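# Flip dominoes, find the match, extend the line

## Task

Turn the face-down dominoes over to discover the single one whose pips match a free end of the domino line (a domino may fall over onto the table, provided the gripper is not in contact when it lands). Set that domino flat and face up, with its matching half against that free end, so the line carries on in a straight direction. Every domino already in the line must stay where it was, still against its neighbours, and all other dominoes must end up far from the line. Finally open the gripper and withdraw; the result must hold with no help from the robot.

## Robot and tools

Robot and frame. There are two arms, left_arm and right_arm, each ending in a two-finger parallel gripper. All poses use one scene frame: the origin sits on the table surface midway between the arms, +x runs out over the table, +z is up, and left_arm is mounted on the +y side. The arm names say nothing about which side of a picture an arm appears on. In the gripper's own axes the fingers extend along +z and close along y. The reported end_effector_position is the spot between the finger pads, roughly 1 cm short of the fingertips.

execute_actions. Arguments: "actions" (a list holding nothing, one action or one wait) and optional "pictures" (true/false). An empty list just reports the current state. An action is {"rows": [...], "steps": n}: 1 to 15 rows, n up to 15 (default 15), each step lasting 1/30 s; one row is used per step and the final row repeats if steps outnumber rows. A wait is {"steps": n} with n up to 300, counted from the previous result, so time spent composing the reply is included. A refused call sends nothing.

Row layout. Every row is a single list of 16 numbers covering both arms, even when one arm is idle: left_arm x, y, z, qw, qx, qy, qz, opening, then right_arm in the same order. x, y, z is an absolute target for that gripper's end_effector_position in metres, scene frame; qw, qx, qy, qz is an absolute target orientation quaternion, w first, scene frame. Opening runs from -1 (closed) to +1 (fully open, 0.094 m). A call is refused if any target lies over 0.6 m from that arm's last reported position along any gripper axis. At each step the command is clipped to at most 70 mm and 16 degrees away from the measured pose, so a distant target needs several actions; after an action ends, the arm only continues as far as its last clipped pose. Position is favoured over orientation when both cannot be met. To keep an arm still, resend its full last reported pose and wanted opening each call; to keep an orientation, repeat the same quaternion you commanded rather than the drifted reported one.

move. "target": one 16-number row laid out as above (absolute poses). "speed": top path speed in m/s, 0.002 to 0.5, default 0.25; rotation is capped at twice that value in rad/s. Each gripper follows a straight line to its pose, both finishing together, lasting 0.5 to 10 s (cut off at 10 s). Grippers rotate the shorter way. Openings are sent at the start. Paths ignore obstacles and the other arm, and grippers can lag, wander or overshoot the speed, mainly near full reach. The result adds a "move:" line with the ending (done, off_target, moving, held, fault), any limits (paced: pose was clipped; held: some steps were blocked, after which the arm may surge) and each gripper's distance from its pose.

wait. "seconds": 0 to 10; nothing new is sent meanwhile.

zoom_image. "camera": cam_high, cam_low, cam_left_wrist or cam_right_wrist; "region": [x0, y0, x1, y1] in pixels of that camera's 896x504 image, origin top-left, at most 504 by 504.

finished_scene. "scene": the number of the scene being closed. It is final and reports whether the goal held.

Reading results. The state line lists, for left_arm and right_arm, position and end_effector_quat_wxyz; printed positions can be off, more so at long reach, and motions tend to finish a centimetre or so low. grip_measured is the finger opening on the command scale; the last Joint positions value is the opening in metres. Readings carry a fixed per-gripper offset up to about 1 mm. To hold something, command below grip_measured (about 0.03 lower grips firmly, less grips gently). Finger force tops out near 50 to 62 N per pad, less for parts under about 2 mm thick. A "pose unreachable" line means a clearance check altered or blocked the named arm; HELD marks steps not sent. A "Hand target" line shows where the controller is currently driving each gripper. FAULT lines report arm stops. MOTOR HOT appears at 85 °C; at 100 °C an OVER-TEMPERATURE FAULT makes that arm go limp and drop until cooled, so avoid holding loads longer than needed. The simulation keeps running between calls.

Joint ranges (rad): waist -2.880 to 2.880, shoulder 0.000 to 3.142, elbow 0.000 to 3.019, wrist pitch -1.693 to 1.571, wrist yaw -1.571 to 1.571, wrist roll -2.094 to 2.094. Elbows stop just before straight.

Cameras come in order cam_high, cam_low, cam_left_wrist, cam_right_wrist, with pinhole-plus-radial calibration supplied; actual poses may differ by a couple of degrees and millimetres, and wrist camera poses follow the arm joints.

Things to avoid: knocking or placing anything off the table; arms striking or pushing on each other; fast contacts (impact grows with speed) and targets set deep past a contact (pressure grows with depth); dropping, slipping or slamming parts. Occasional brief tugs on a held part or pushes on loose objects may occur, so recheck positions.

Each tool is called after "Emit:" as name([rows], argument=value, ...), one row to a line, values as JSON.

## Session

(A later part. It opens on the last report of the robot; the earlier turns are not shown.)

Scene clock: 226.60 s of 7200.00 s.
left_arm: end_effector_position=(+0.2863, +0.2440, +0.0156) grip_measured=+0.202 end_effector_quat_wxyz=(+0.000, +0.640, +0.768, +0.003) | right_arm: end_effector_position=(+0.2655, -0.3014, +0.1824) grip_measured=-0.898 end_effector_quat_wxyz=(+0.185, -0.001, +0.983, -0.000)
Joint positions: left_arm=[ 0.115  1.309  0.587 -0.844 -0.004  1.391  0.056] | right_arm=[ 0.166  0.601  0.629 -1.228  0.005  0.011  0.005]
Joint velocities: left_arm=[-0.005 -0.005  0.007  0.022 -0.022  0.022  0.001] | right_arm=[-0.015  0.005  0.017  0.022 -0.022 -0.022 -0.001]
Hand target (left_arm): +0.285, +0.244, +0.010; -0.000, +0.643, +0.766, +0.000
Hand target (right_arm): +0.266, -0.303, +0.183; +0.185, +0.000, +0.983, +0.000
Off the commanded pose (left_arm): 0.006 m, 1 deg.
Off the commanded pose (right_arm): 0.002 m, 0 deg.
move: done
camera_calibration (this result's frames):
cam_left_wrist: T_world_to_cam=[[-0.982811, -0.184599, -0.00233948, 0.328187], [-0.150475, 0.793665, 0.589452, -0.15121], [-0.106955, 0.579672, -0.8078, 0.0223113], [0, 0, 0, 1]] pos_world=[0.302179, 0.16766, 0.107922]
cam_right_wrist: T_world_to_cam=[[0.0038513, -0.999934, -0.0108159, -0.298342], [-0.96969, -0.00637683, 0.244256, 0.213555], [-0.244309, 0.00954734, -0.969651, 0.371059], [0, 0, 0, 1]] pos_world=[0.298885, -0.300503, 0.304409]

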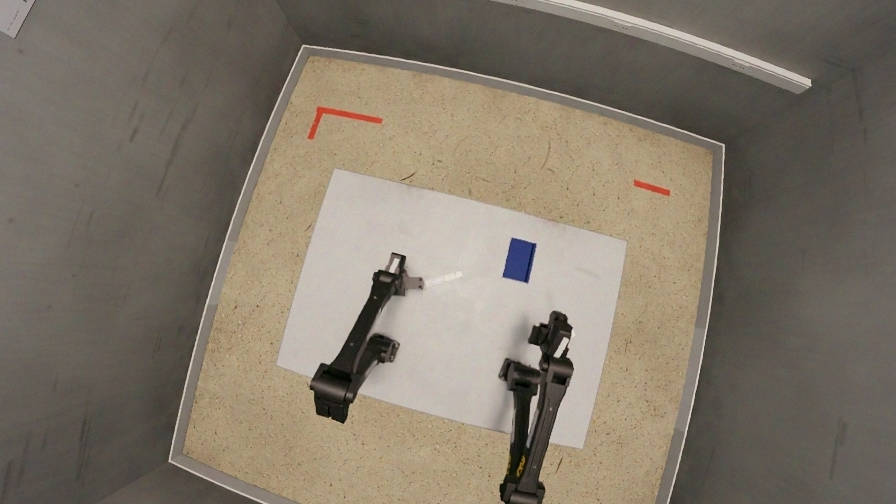

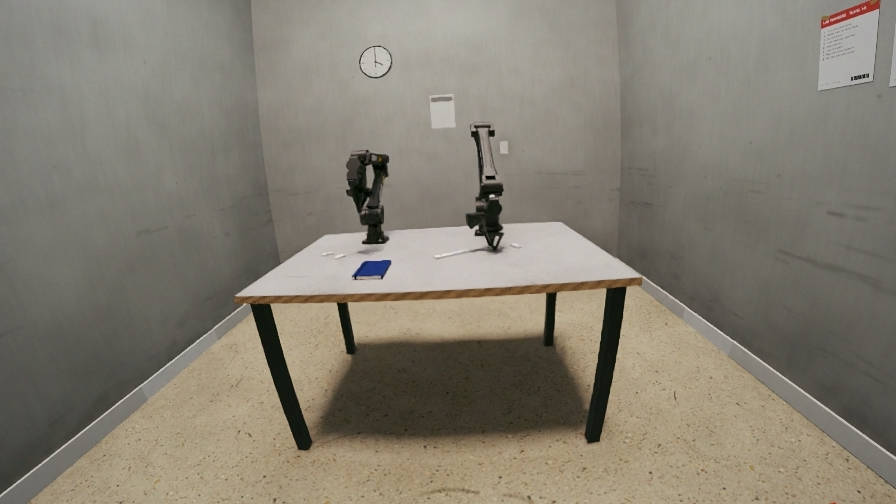

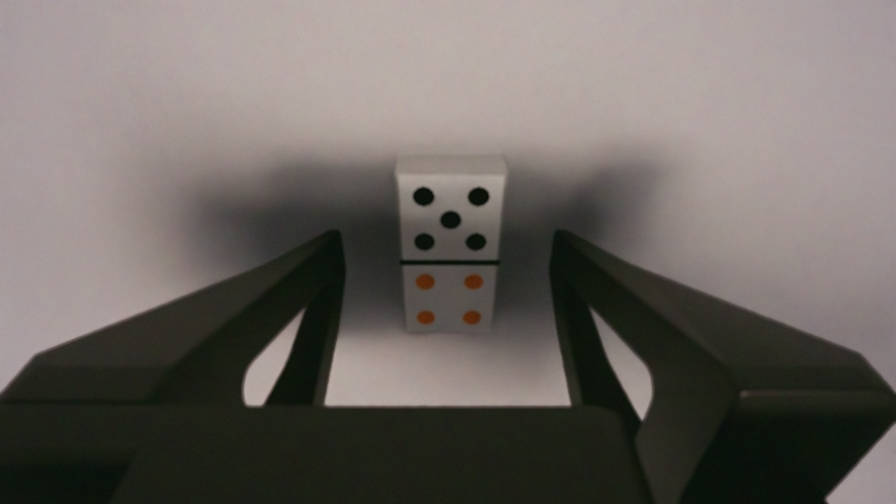

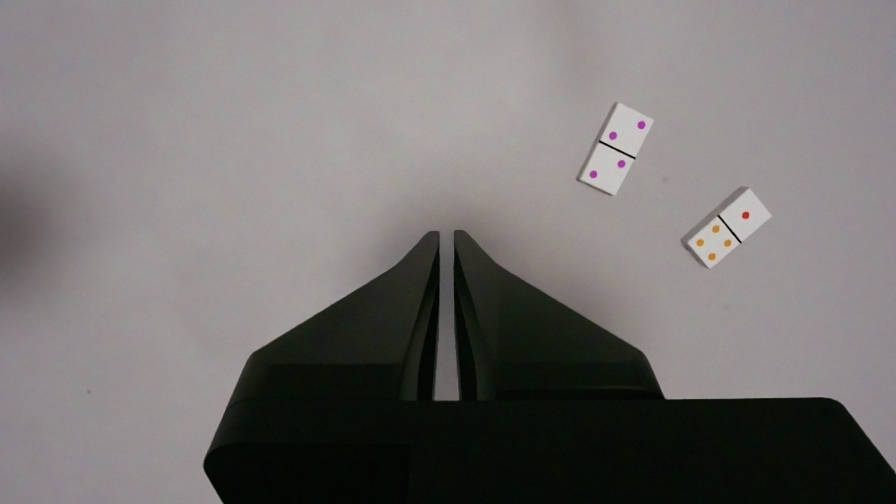

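Emit:
move(target=[0.286,0.244,0.013,0,0.643,0.766,0,-0.52,0.2655,-0.303,0.183,0.185,0,0.983,0,-0.9])

Emit:
move(target=[0.30,0.244,0.06,0,0.643,0.766,0,-0.52,0.2655,-0.303,0.183,0.185,0,0.983,0,-0.9], speed=0.1)

Emit:
move(target=[0.305,0.168,0.065,0,0.5,0.866,0,-0.52,0.2655,-0.303,0.183,0.185,0,0.983,0,-0.9], speed=0.1)

Scene clock: 232.93 s of 7200.00 s.
left_arm: end_effector_position=(+0.2863, +0.2440, +0.0156) grip_measured=-0.486 end_effector_quat_wxyz=(+0.000, +0.641, +0.768, +0.003) | right_arm: end_effector_position=(+0.2655, -0.3014, +0.1824) grip_measured=-0.898 end_effector_quat_wxyz=(+0.185, -0.001, +0.983, -0.000)
Joint positions: left_arm=[ 0.115  1.309  0.587 -0.844 -0.004  1.392  0.024] | right_arm=[ 0.166  0.601  0.629 -1.228  0.005  0.011  0.005]
Joint velocities: left_arm=[-0.005 -0.015 -0.017  0.017  0.051 -0.022 -0.   ] | right_arm=[-0.005 -0.015  0.007  0.002 -0.037 -0.037  0.   ]
Hand target (left_arm): +0.286, +0.244, +0.013; -0.000, +0.643, +0.766, +0.000
Hand target (right_arm): +0.266, -0.303, +0.183; +0.185, +0.000, +0.983, +0.000
Off the commanded pose (left_arm): 0.003 m, 0 deg.
Off the commanded pose (right_arm): 0.002 m, 0 deg.
After step 90, 2.63 s passed at rest.
move: done
camera_calibration (this result's frames):
cam_left_wrist: T_world_to_cam=[[-0.983022, -0.183473, -0.00226593, 0.32796], [-0.149563, 0.794058, 0.589154, -0.15151], [-0.106295, 0.57949, -0.808018, 0.0222077], [0, 0, 0, 1]] pos_world=[0.302092, 0.167611, 0.10795]
cam_right_wrist: T_world_to_cam=[[0.0038513, -0.999934, -0.0108159, -0.298342], [-0.96969, -0.00637683, 0.244256, 0.213555], [-0.244309, 0.00954734, -0.969651, 0.371059], [0, 0, 0, 1]] pos_world=[0.298885, -0.300503, 0.304409]

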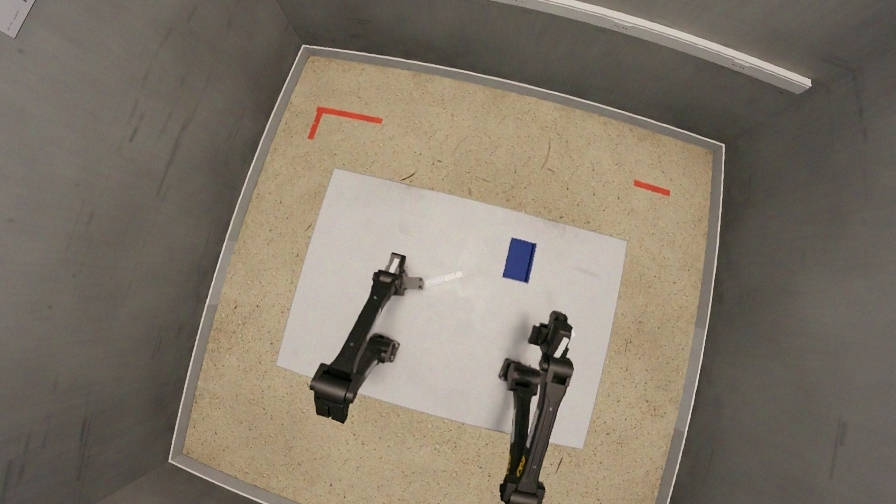

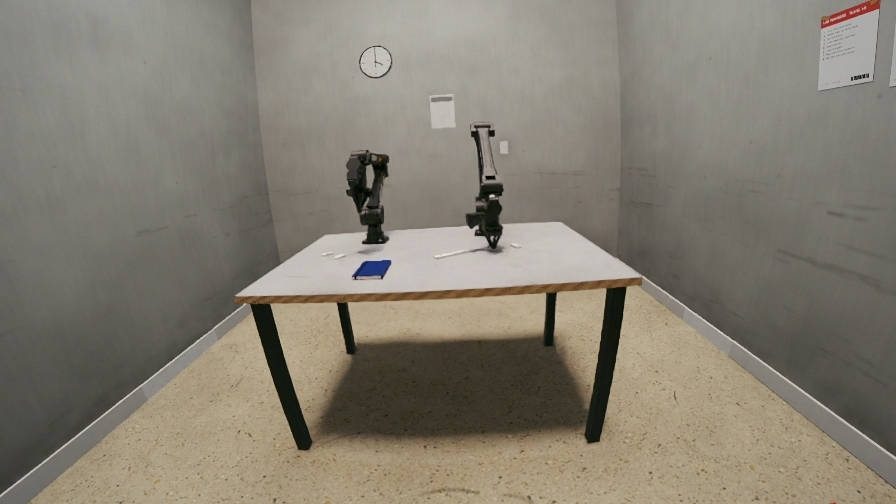

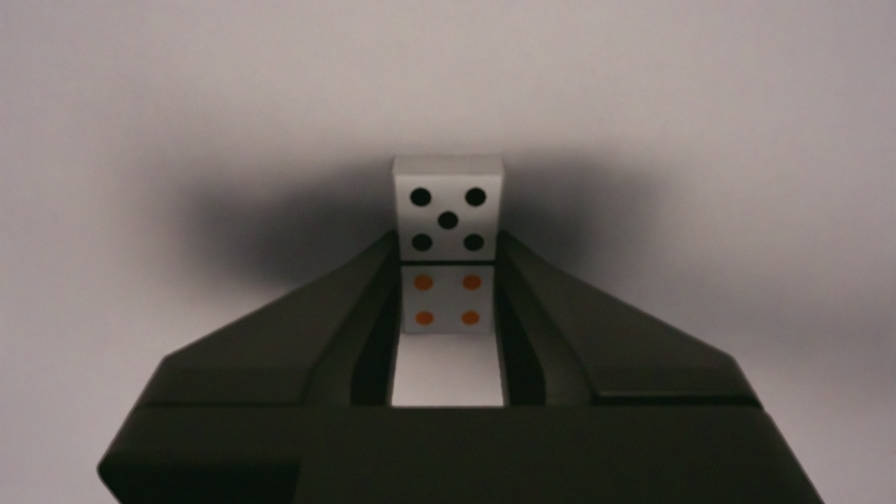

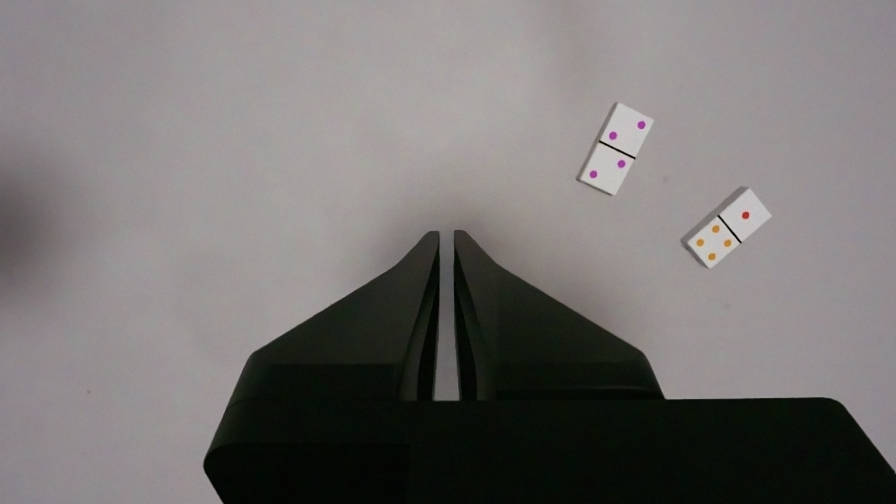

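Scene clock: 233.80 s of 7200.00 s.
left_arm: end_effector_position=(+0.2808, +0.2440, +0.0427) grip_measured=-0.486 end_effector_quat_wxyz=(-0.018, +0.641, +0.768, -0.012) | right_arm: end_effector_position=(+0.2655, -0.3014, +0.1824) grip_measured=-0.898 end_effector_quat_wxyz=(+0.185, -0.001, +0.983, -0.000)
Joint positions: left_arm=[ 0.115  1.264  0.638 -0.987 -0.004  1.392  0.024] | right_arm=[ 0.166  0.601  0.629 -1.228  0.005  0.011  0.005]
Joint velocities: left_arm=[-0.005 -0.015 -0.002 -0.007 -0.037  0.007 -0.001] | right_arm=[-0.005 -0.015 -0.007 -0.002  0.037 -0.037 -0.001]
Hand target (left_arm): +0.299, +0.244, +0.060; -0.000, +0.643, +0.766, +0.000
Hand target (right_arm): +0.266, -0.303, +0.183; +0.185, +0.000, +0.983, +0.000
Off the commanded pose (left_arm): 0.026 m, 2 deg.
Off the commanded pose (right_arm): 0.002 m, 0 deg.
move: off_target (left_arm)
camera_calibration (this result's frames):
cam_left_wrist: T_world_to_cam=[[-0.982046, -0.183472, 0.0438521, 0.320318], [-0.121765, 0.794083, 0.595487, -0.176383], [-0.144078, 0.579457, -0.802167, 0.0538821], [0, 0, 0, 1]] pos_world=[0.300853, 0.16761, 0.134209]
cam_right_wrist: T_world_to_cam=[[0.0038513, -0.999934, -0.0108159, -0.298342], [-0.96969, -0.00637683, 0.244256, 0.213555], [-0.244309, 0.00954734, -0.969651, 0.371059], [0, 0, 0, 1]] pos_world=[0.298885, -0.300503, 0.304409]

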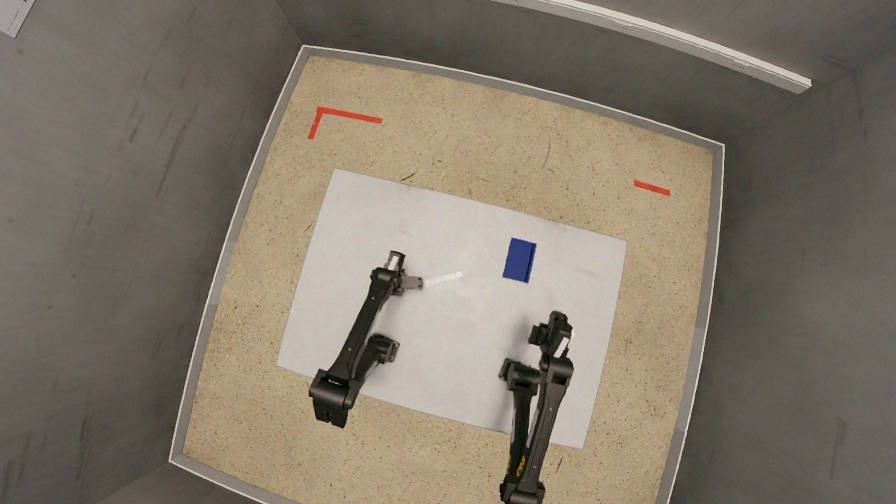

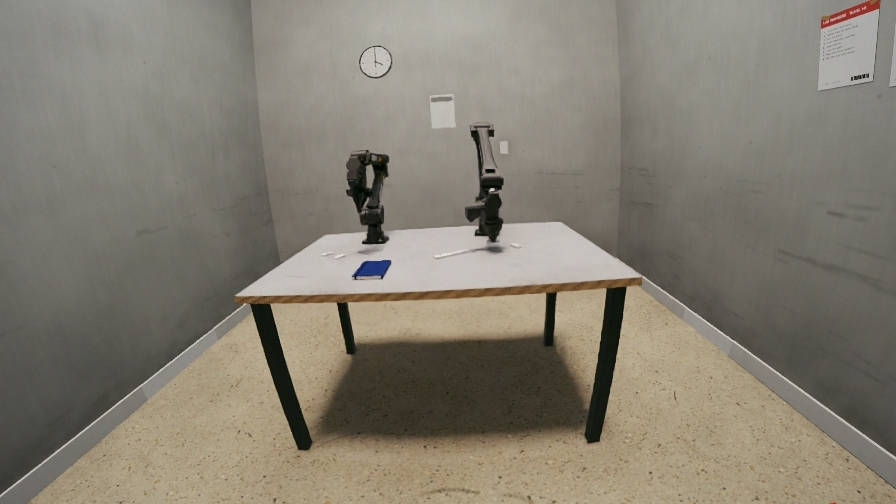

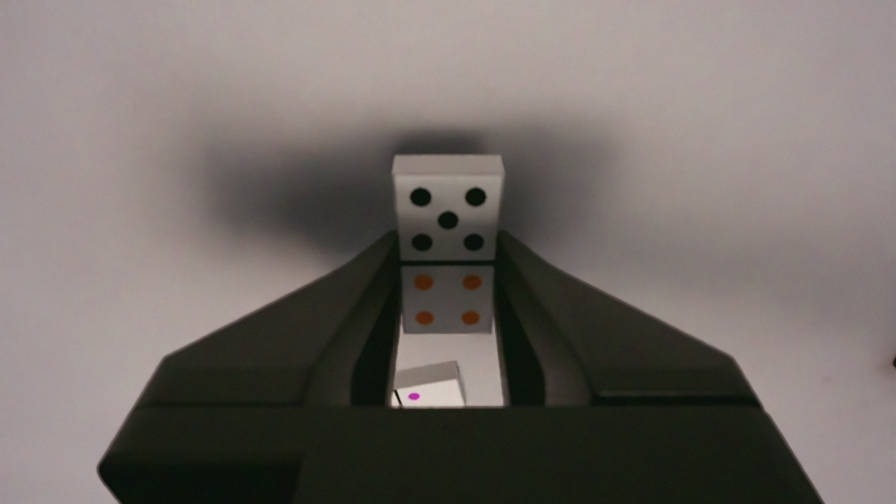

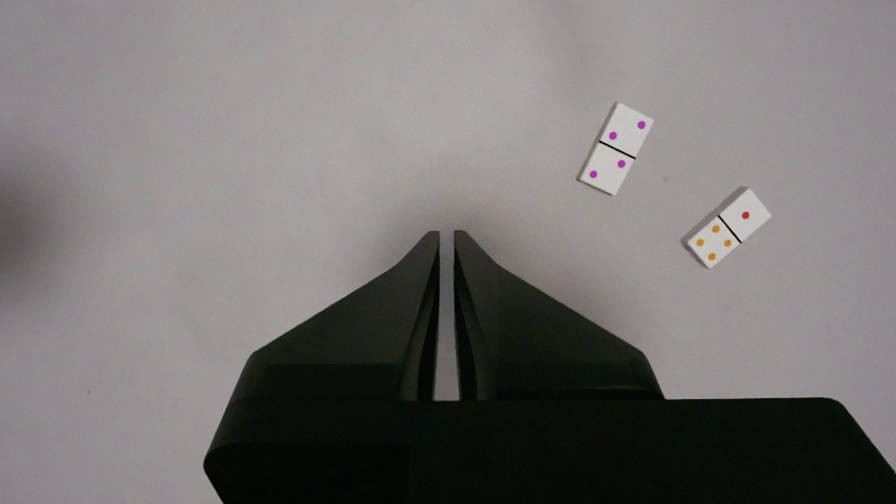

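Scene clock: 236.03 s of 7200.00 s.
left_arm: end_effector_position=(+0.2863, +0.1749, +0.0526) grip_measured=-0.486 end_effector_quat_wxyz=(-0.009, +0.502, +0.865, -0.004) | right_arm: end_effector_position=(+0.2655, -0.3014, +0.1824) grip_measured=-0.898 end_effector_quat_wxyz=(+0.185, -0.001, +0.983, -0.000)
Joint positions: left_arm=[-0.126  1.268  0.674 -0.996  0.003  0.811  0.024] | right_arm=[ 0.166  0.601  0.629 -1.228  0.005  0.011  0.005]
Joint velocities: left_arm=[-0.034 -0.015  0.007 -0.002 -0.11  -0.007 -0.   ] | right_arm=[ 0.005 -0.005  0.022 -0.007 -0.037 -0.037  0.   ]
Hand target (left_arm): +0.305, +0.168, +0.065; +0.002, +0.500, +0.866, -0.000
Hand target (right_arm): +0.266, -0.303, +0.183; +0.185, +0.000, +0.983, +0.000
Off the commanded pose (left_arm): 0.024 m, 1 deg.
Off the commanded pose (right_arm): 0.002 m, 0 deg.
move: off_target (left_arm)
camera_calibration (this result's frames):
cam_left_wrist: T_world_to_cam=[[-0.865395, -0.50074, 0.0187392, 0.336], [-0.392435, 0.700524, 0.596037, -0.0329311], [-0.311587, 0.508454, -0.802738, 0.163047], [0, 0, 0, 1]] pos_world=[0.328653, 0.108416, 0.144216]
cam_right_wrist: T_world_to_cam=[[0.0038513, -0.999934, -0.0108159, -0.298342], [-0.96969, -0.00637683, 0.244256, 0.213555], [-0.244309, 0.00954734, -0.969651, 0.371059], [0, 0, 0, 1]] pos_world=[0.298885, -0.300503, 0.304409]

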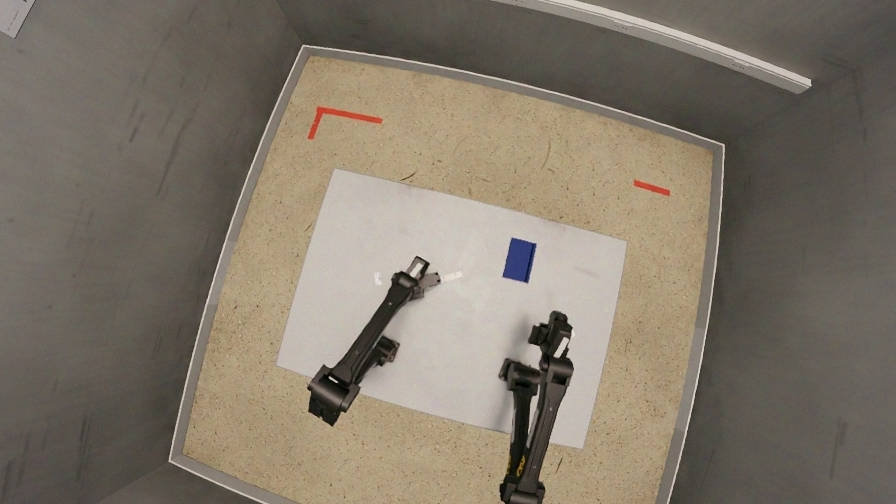

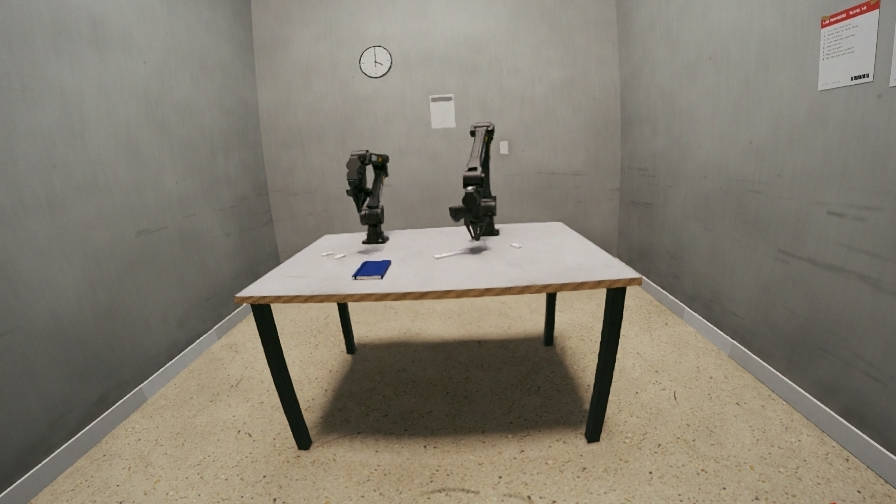

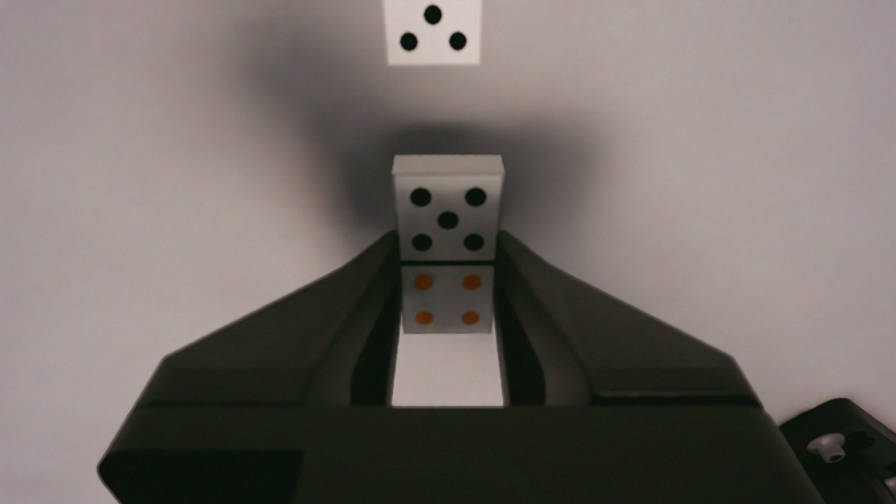

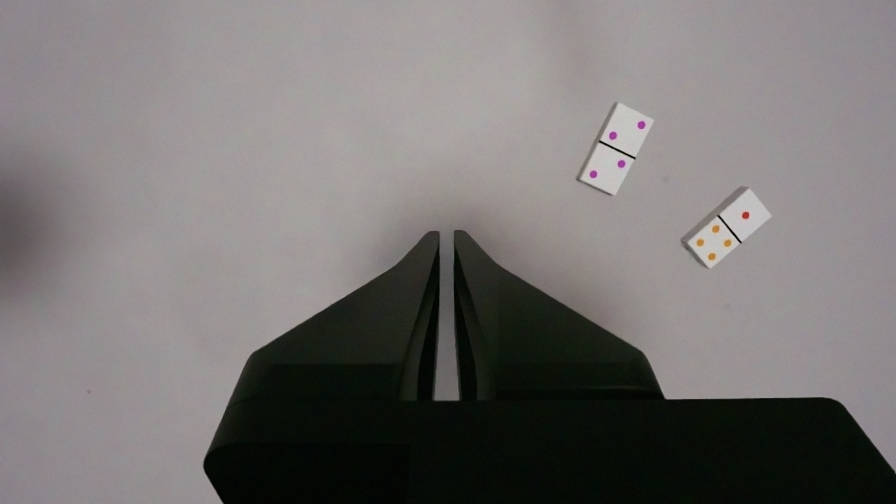

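Alignment looks close. Lowering with a gap.

Emit:
move(target=[0.291,0.170,0.016,0,0.5,0.866,0,-0.52,0.2655,-0.303,0.183,0.185,0,0.983,0,-0.9], speed=0.04)

Scene clock: 240.87 s of 7200.00 s.
left_arm: end_effector_position=(+0.2926, +0.1718, +0.0220) grip_measured=-0.486 end_effector_quat_wxyz=(+0.002, +0.500, +0.866, -0.001) | right_arm: end_effector_position=(+0.2655, -0.3014, +0.1824) grip_measured=-0.898 end_effector_quat_wxyz=(+0.185, -0.001, +0.983, -0.000)
Joint positions: left_arm=[-0.13   1.336  0.633 -0.864  0.003  0.802  0.024] | right_arm=[ 0.166  0.601  0.629 -1.228  0.005  0.011  0.005]
Joint velocities: left_arm=[-0.015 -0.005 -0.002 -0.002 -0.037 -0.051 -0.001] | right_arm=[ 0.005 -0.005  0.007 -0.002  0.022  0.007 -0.001]
Hand target (left_arm): +0.291, +0.170, +0.016; -0.000, +0.500, +0.866, -0.000
Hand target (right_arm): +0.266, -0.303, +0.183; +0.185, +0.000, +0.983, +0.000
Off the commanded pose (left_arm): 0.006 m, 0 deg.
Off the commanded pose (right_arm): 0.002 m, 0 deg.
After step 90, 0.60 s passed at rest.
move: done
camera_calibration (this result's frames):
cam_left_wrist: T_world_to_cam=[[-0.863521, -0.504311, 0.00143633, 0.34102], [-0.409126, 0.702198, 0.582696, -0.00513459], [-0.294868, 0.502582, -0.812689, 0.138335], [0, 0, 0, 1]] pos_world=[0.333168, 0.106061, 0.114926]
cam_right_wrist: T_world_to_cam=[[0.0038513, -0.999934, -0.0108159, -0.298342], [-0.96969, -0.00637683, 0.244256, 0.213555], [-0.244309, 0.00954734, -0.969651, 0.371059], [0, 0, 0, 1]] pos_world=[0.298885, -0.300503, 0.304409]

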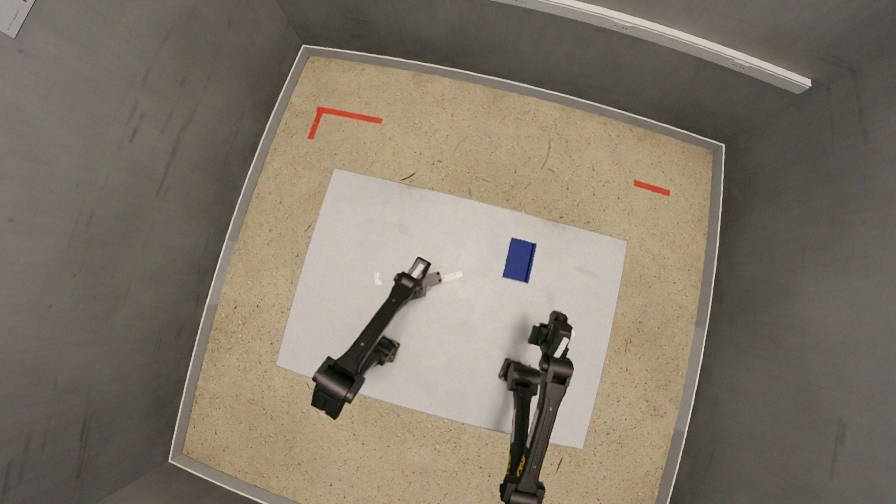

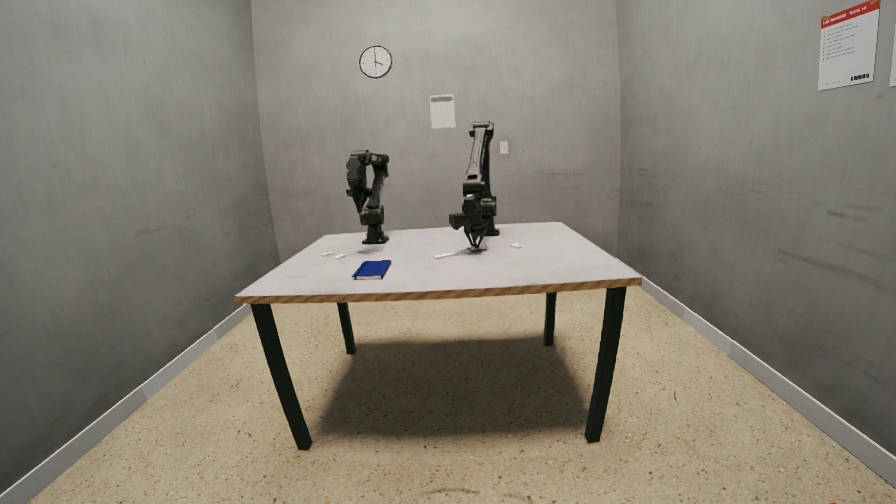

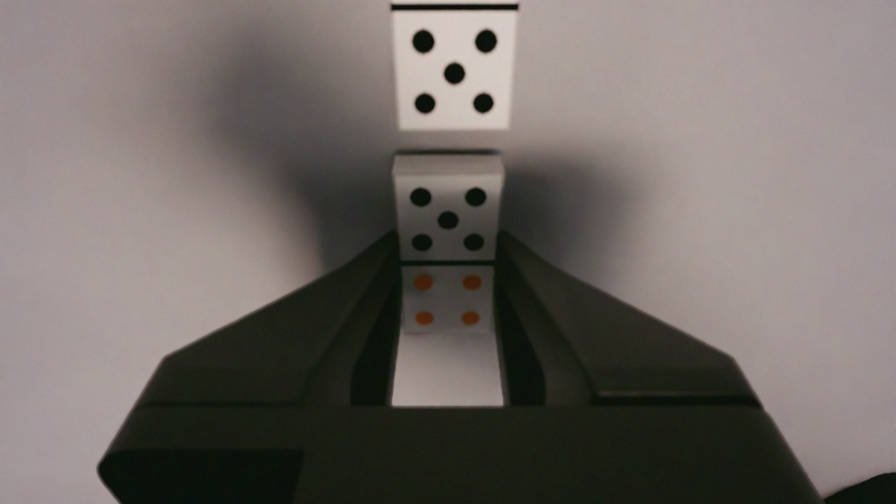

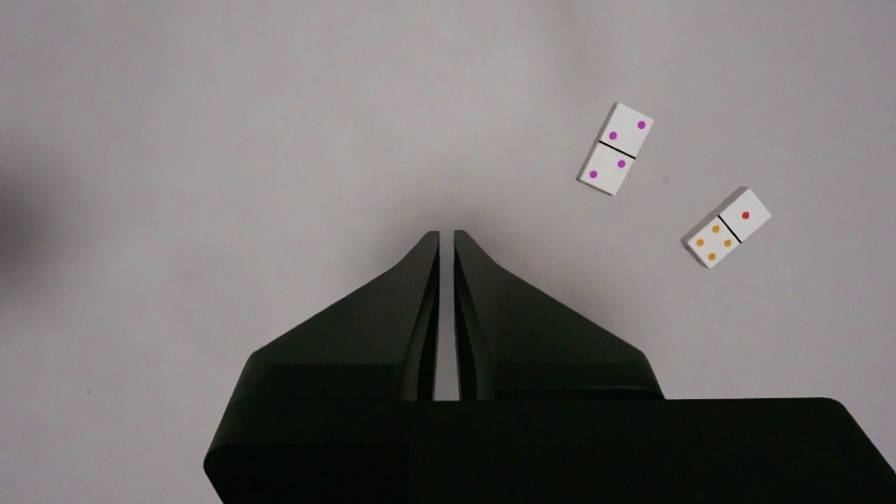

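Emit:
move(target=[0.2928,0.164,0.012,0,0.5,0.866,0,-0.52,0.2655,-0.303,0.183,0.185,0,0.983,0,-0.9], speed=0.02)

Scene clock: 246.23 s of 7200.00 s.
left_arm: end_effector_position=(+0.2933, +0.1660, +0.0174) grip_measured=-0.486 end_effector_quat_wxyz=(+0.002, +0.501, +0.866, -0.001) | right_arm: end_effector_position=(+0.2655, -0.3014, +0.1824) grip_measured=-0.898 end_effector_quat_wxyz=(+0.185, -0.001, +0.983, -0.000)
Joint positions: left_arm=[-0.149  1.352  0.633 -0.848  0.003  0.785  0.024] | right_arm=[ 0.166  0.601  0.629 -1.228  0.005  0.011  0.005]
Joint velocities: left_arm=[-0.015 -0.005 -0.002 -0.007 -0.051 -0.095 -0.001] | right_arm=[ 0.005 -0.015  0.007 -0.012 -0.037 -0.051  0.002]
Hand target (left_arm): +0.293, +0.164, +0.012; +0.000, +0.500, +0.866, -0.000
Hand target (right_arm): +0.266, -0.303, +0.183; +0.185, +0.000, +0.983, +0.000
Off the commanded pose (left_arm): 0.006 m, 0 deg.
Off the commanded pose (right_arm): 0.002 m, 0 deg.
After step 90, 1.47 s passed at rest.
move: done
camera_calibration (this result's frames):
cam_left_wrist: T_world_to_cam=[[-0.86448, -0.502663, 0.00205639, 0.33862], [-0.407321, 0.702897, 0.583117, 0.00120164], [-0.294557, 0.503256, -0.812385, 0.137545], [0, 0, 0, 1]] pos_world=[0.333734, 0.100147, 0.110342]
cam_right_wrist: T_world_to_cam=[[0.0038513, -0.999934, -0.0108159, -0.298342], [-0.96969, -0.00637683, 0.244256, 0.213555], [-0.244309, 0.00954734, -0.969651, 0.371059], [0, 0, 0, 1]] pos_world=[0.298885, -0.300503, 0.304409]

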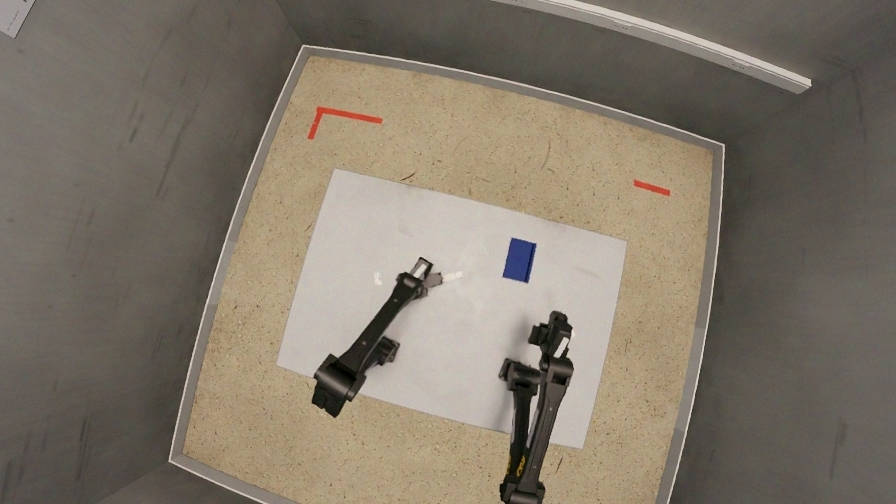

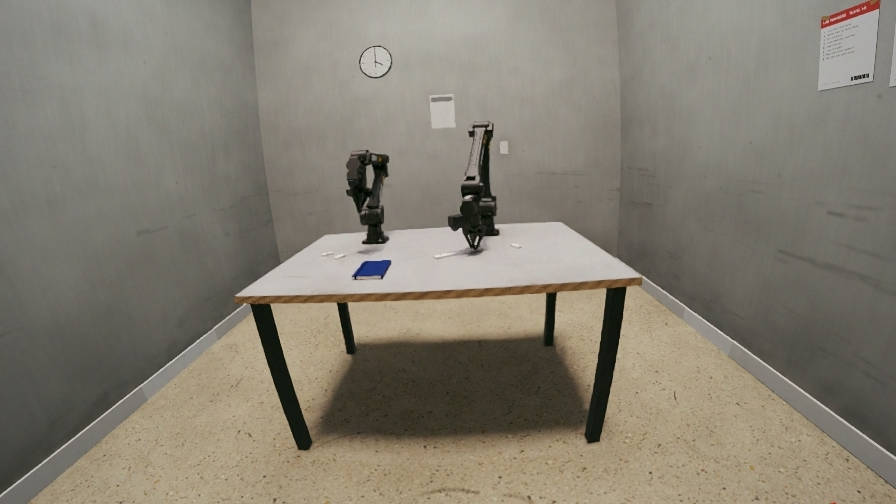

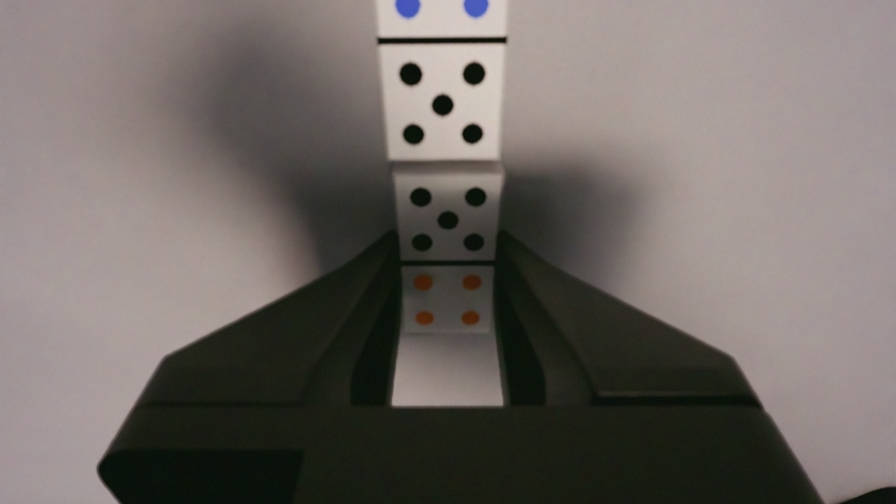

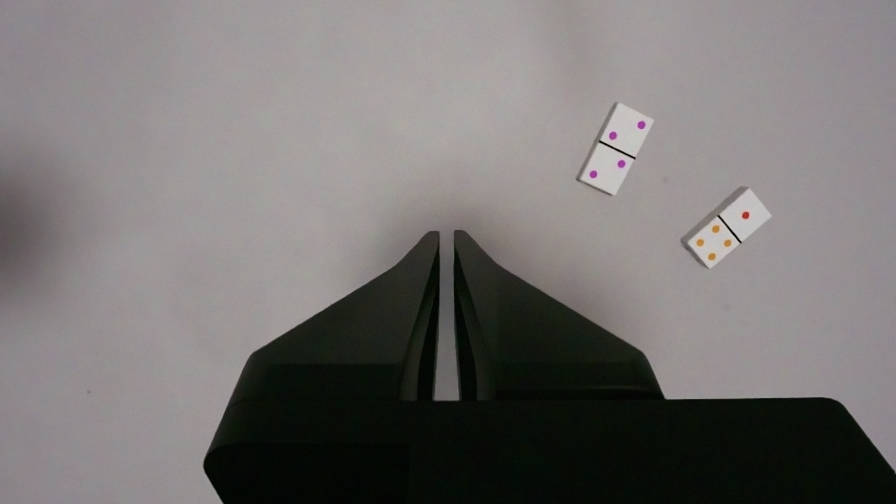

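Emit:
move(target=[0.295,0.162,0.011,0.008,0.5,0.866,0.002,-0.52,0.2655,-0.303,0.183,0.185,0,0.983,0,-0.9], speed=0.01)

Scene clock: 252.10 s of 7200.00 s.
left_arm: end_effector_position=(+0.2975, +0.1636, +0.0175) grip_measured=-0.486 end_effector_quat_wxyz=(+0.011, +0.500, +0.866, +0.002) | right_arm: end_effector_position=(+0.2655, -0.3014, +0.1824) grip_measured=-0.898 end_effector_quat_wxyz=(+0.185, -0.001, +0.983, -0.000)
Joint positions: left_arm=[-0.153  1.352  0.633 -0.829  0.003  0.78   0.024] | right_arm=[ 0.166  0.601  0.629 -1.228  0.005  0.011  0.005]
Joint velocities: left_arm=[ 0.005  0.005 -0.007  0.022  0.037  0.007  0.001] | right_arm=[-0.005 -0.015 -0.017  0.002 -0.037 -0.022 -0.001]
Hand target (left_arm): +0.295, +0.162, +0.011; +0.008, +0.500, +0.866, +0.002
Hand target (right_arm): +0.266, -0.303, +0.183; +0.185, +0.000, +0.983, +0.000
Off the commanded pose (left_arm): 0.007 m, 0 deg.
Off the commanded pose (right_arm): 0.002 m, 0 deg.
After step 90, 1.87 s passed at rest.
move: done
camera_calibration (this result's frames):
cam_left_wrist: T_world_to_cam=[[-0.864012, -0.503345, -0.0112768, 0.341229], [-0.418471, 0.705508, 0.571962, 0.0076697], [-0.279939, 0.498901, -0.820202, 0.136551], [0, 0, 0, 1]] pos_world=[0.336261, 0.0982194, 0.111461]
cam_right_wrist: T_world_to_cam=[[0.0038513, -0.999934, -0.0108159, -0.298342], [-0.96969, -0.00637683, 0.244256, 0.213555], [-0.244309, 0.00954734, -0.969651, 0.371059], [0, 0, 0, 1]] pos_world=[0.298885, -0.300503, 0.304409]

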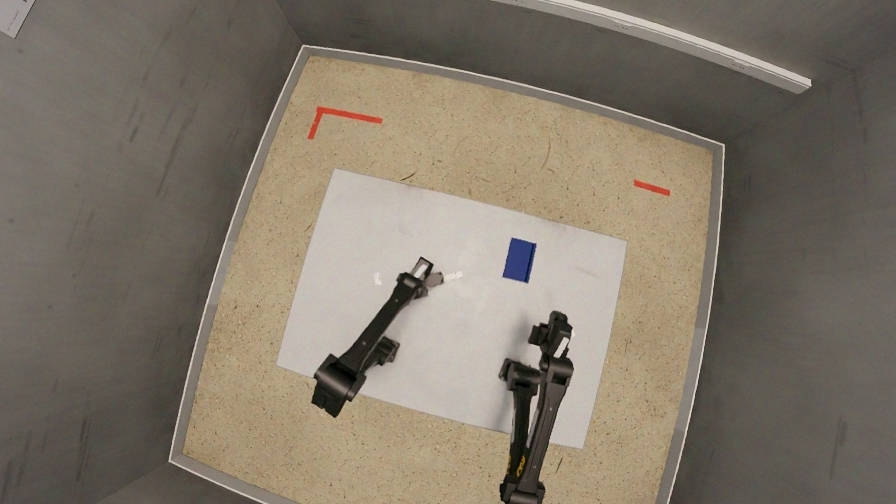

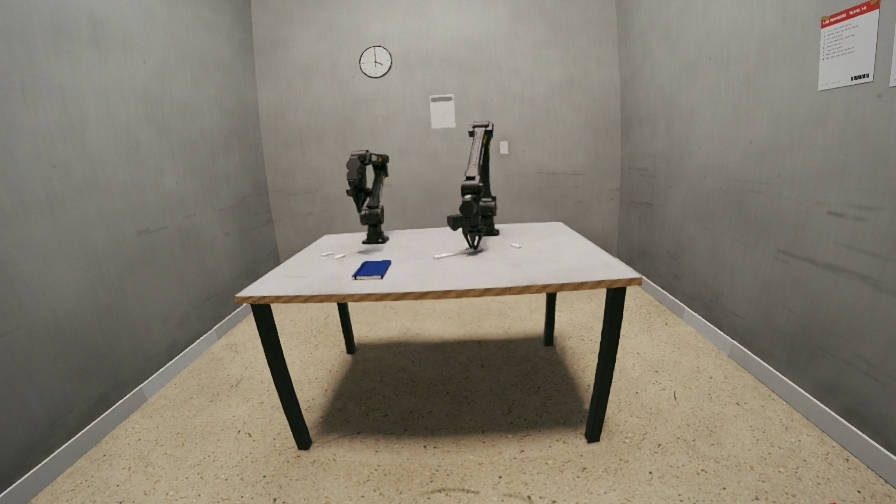

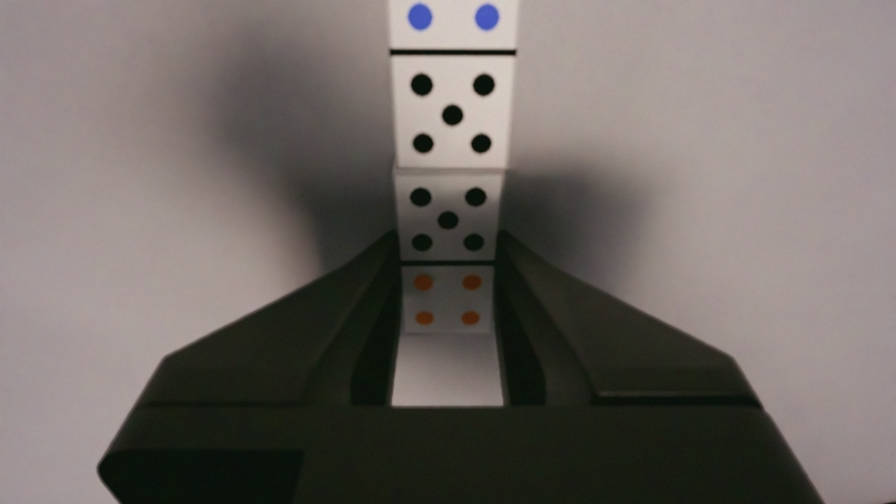

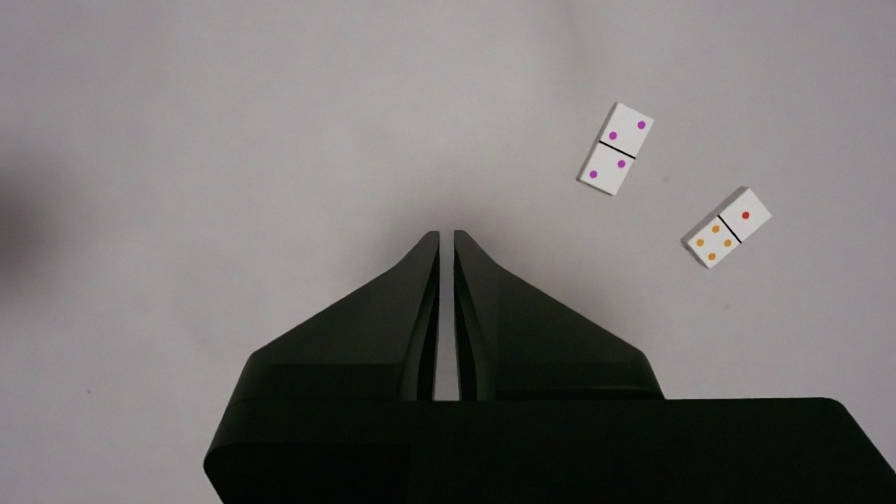

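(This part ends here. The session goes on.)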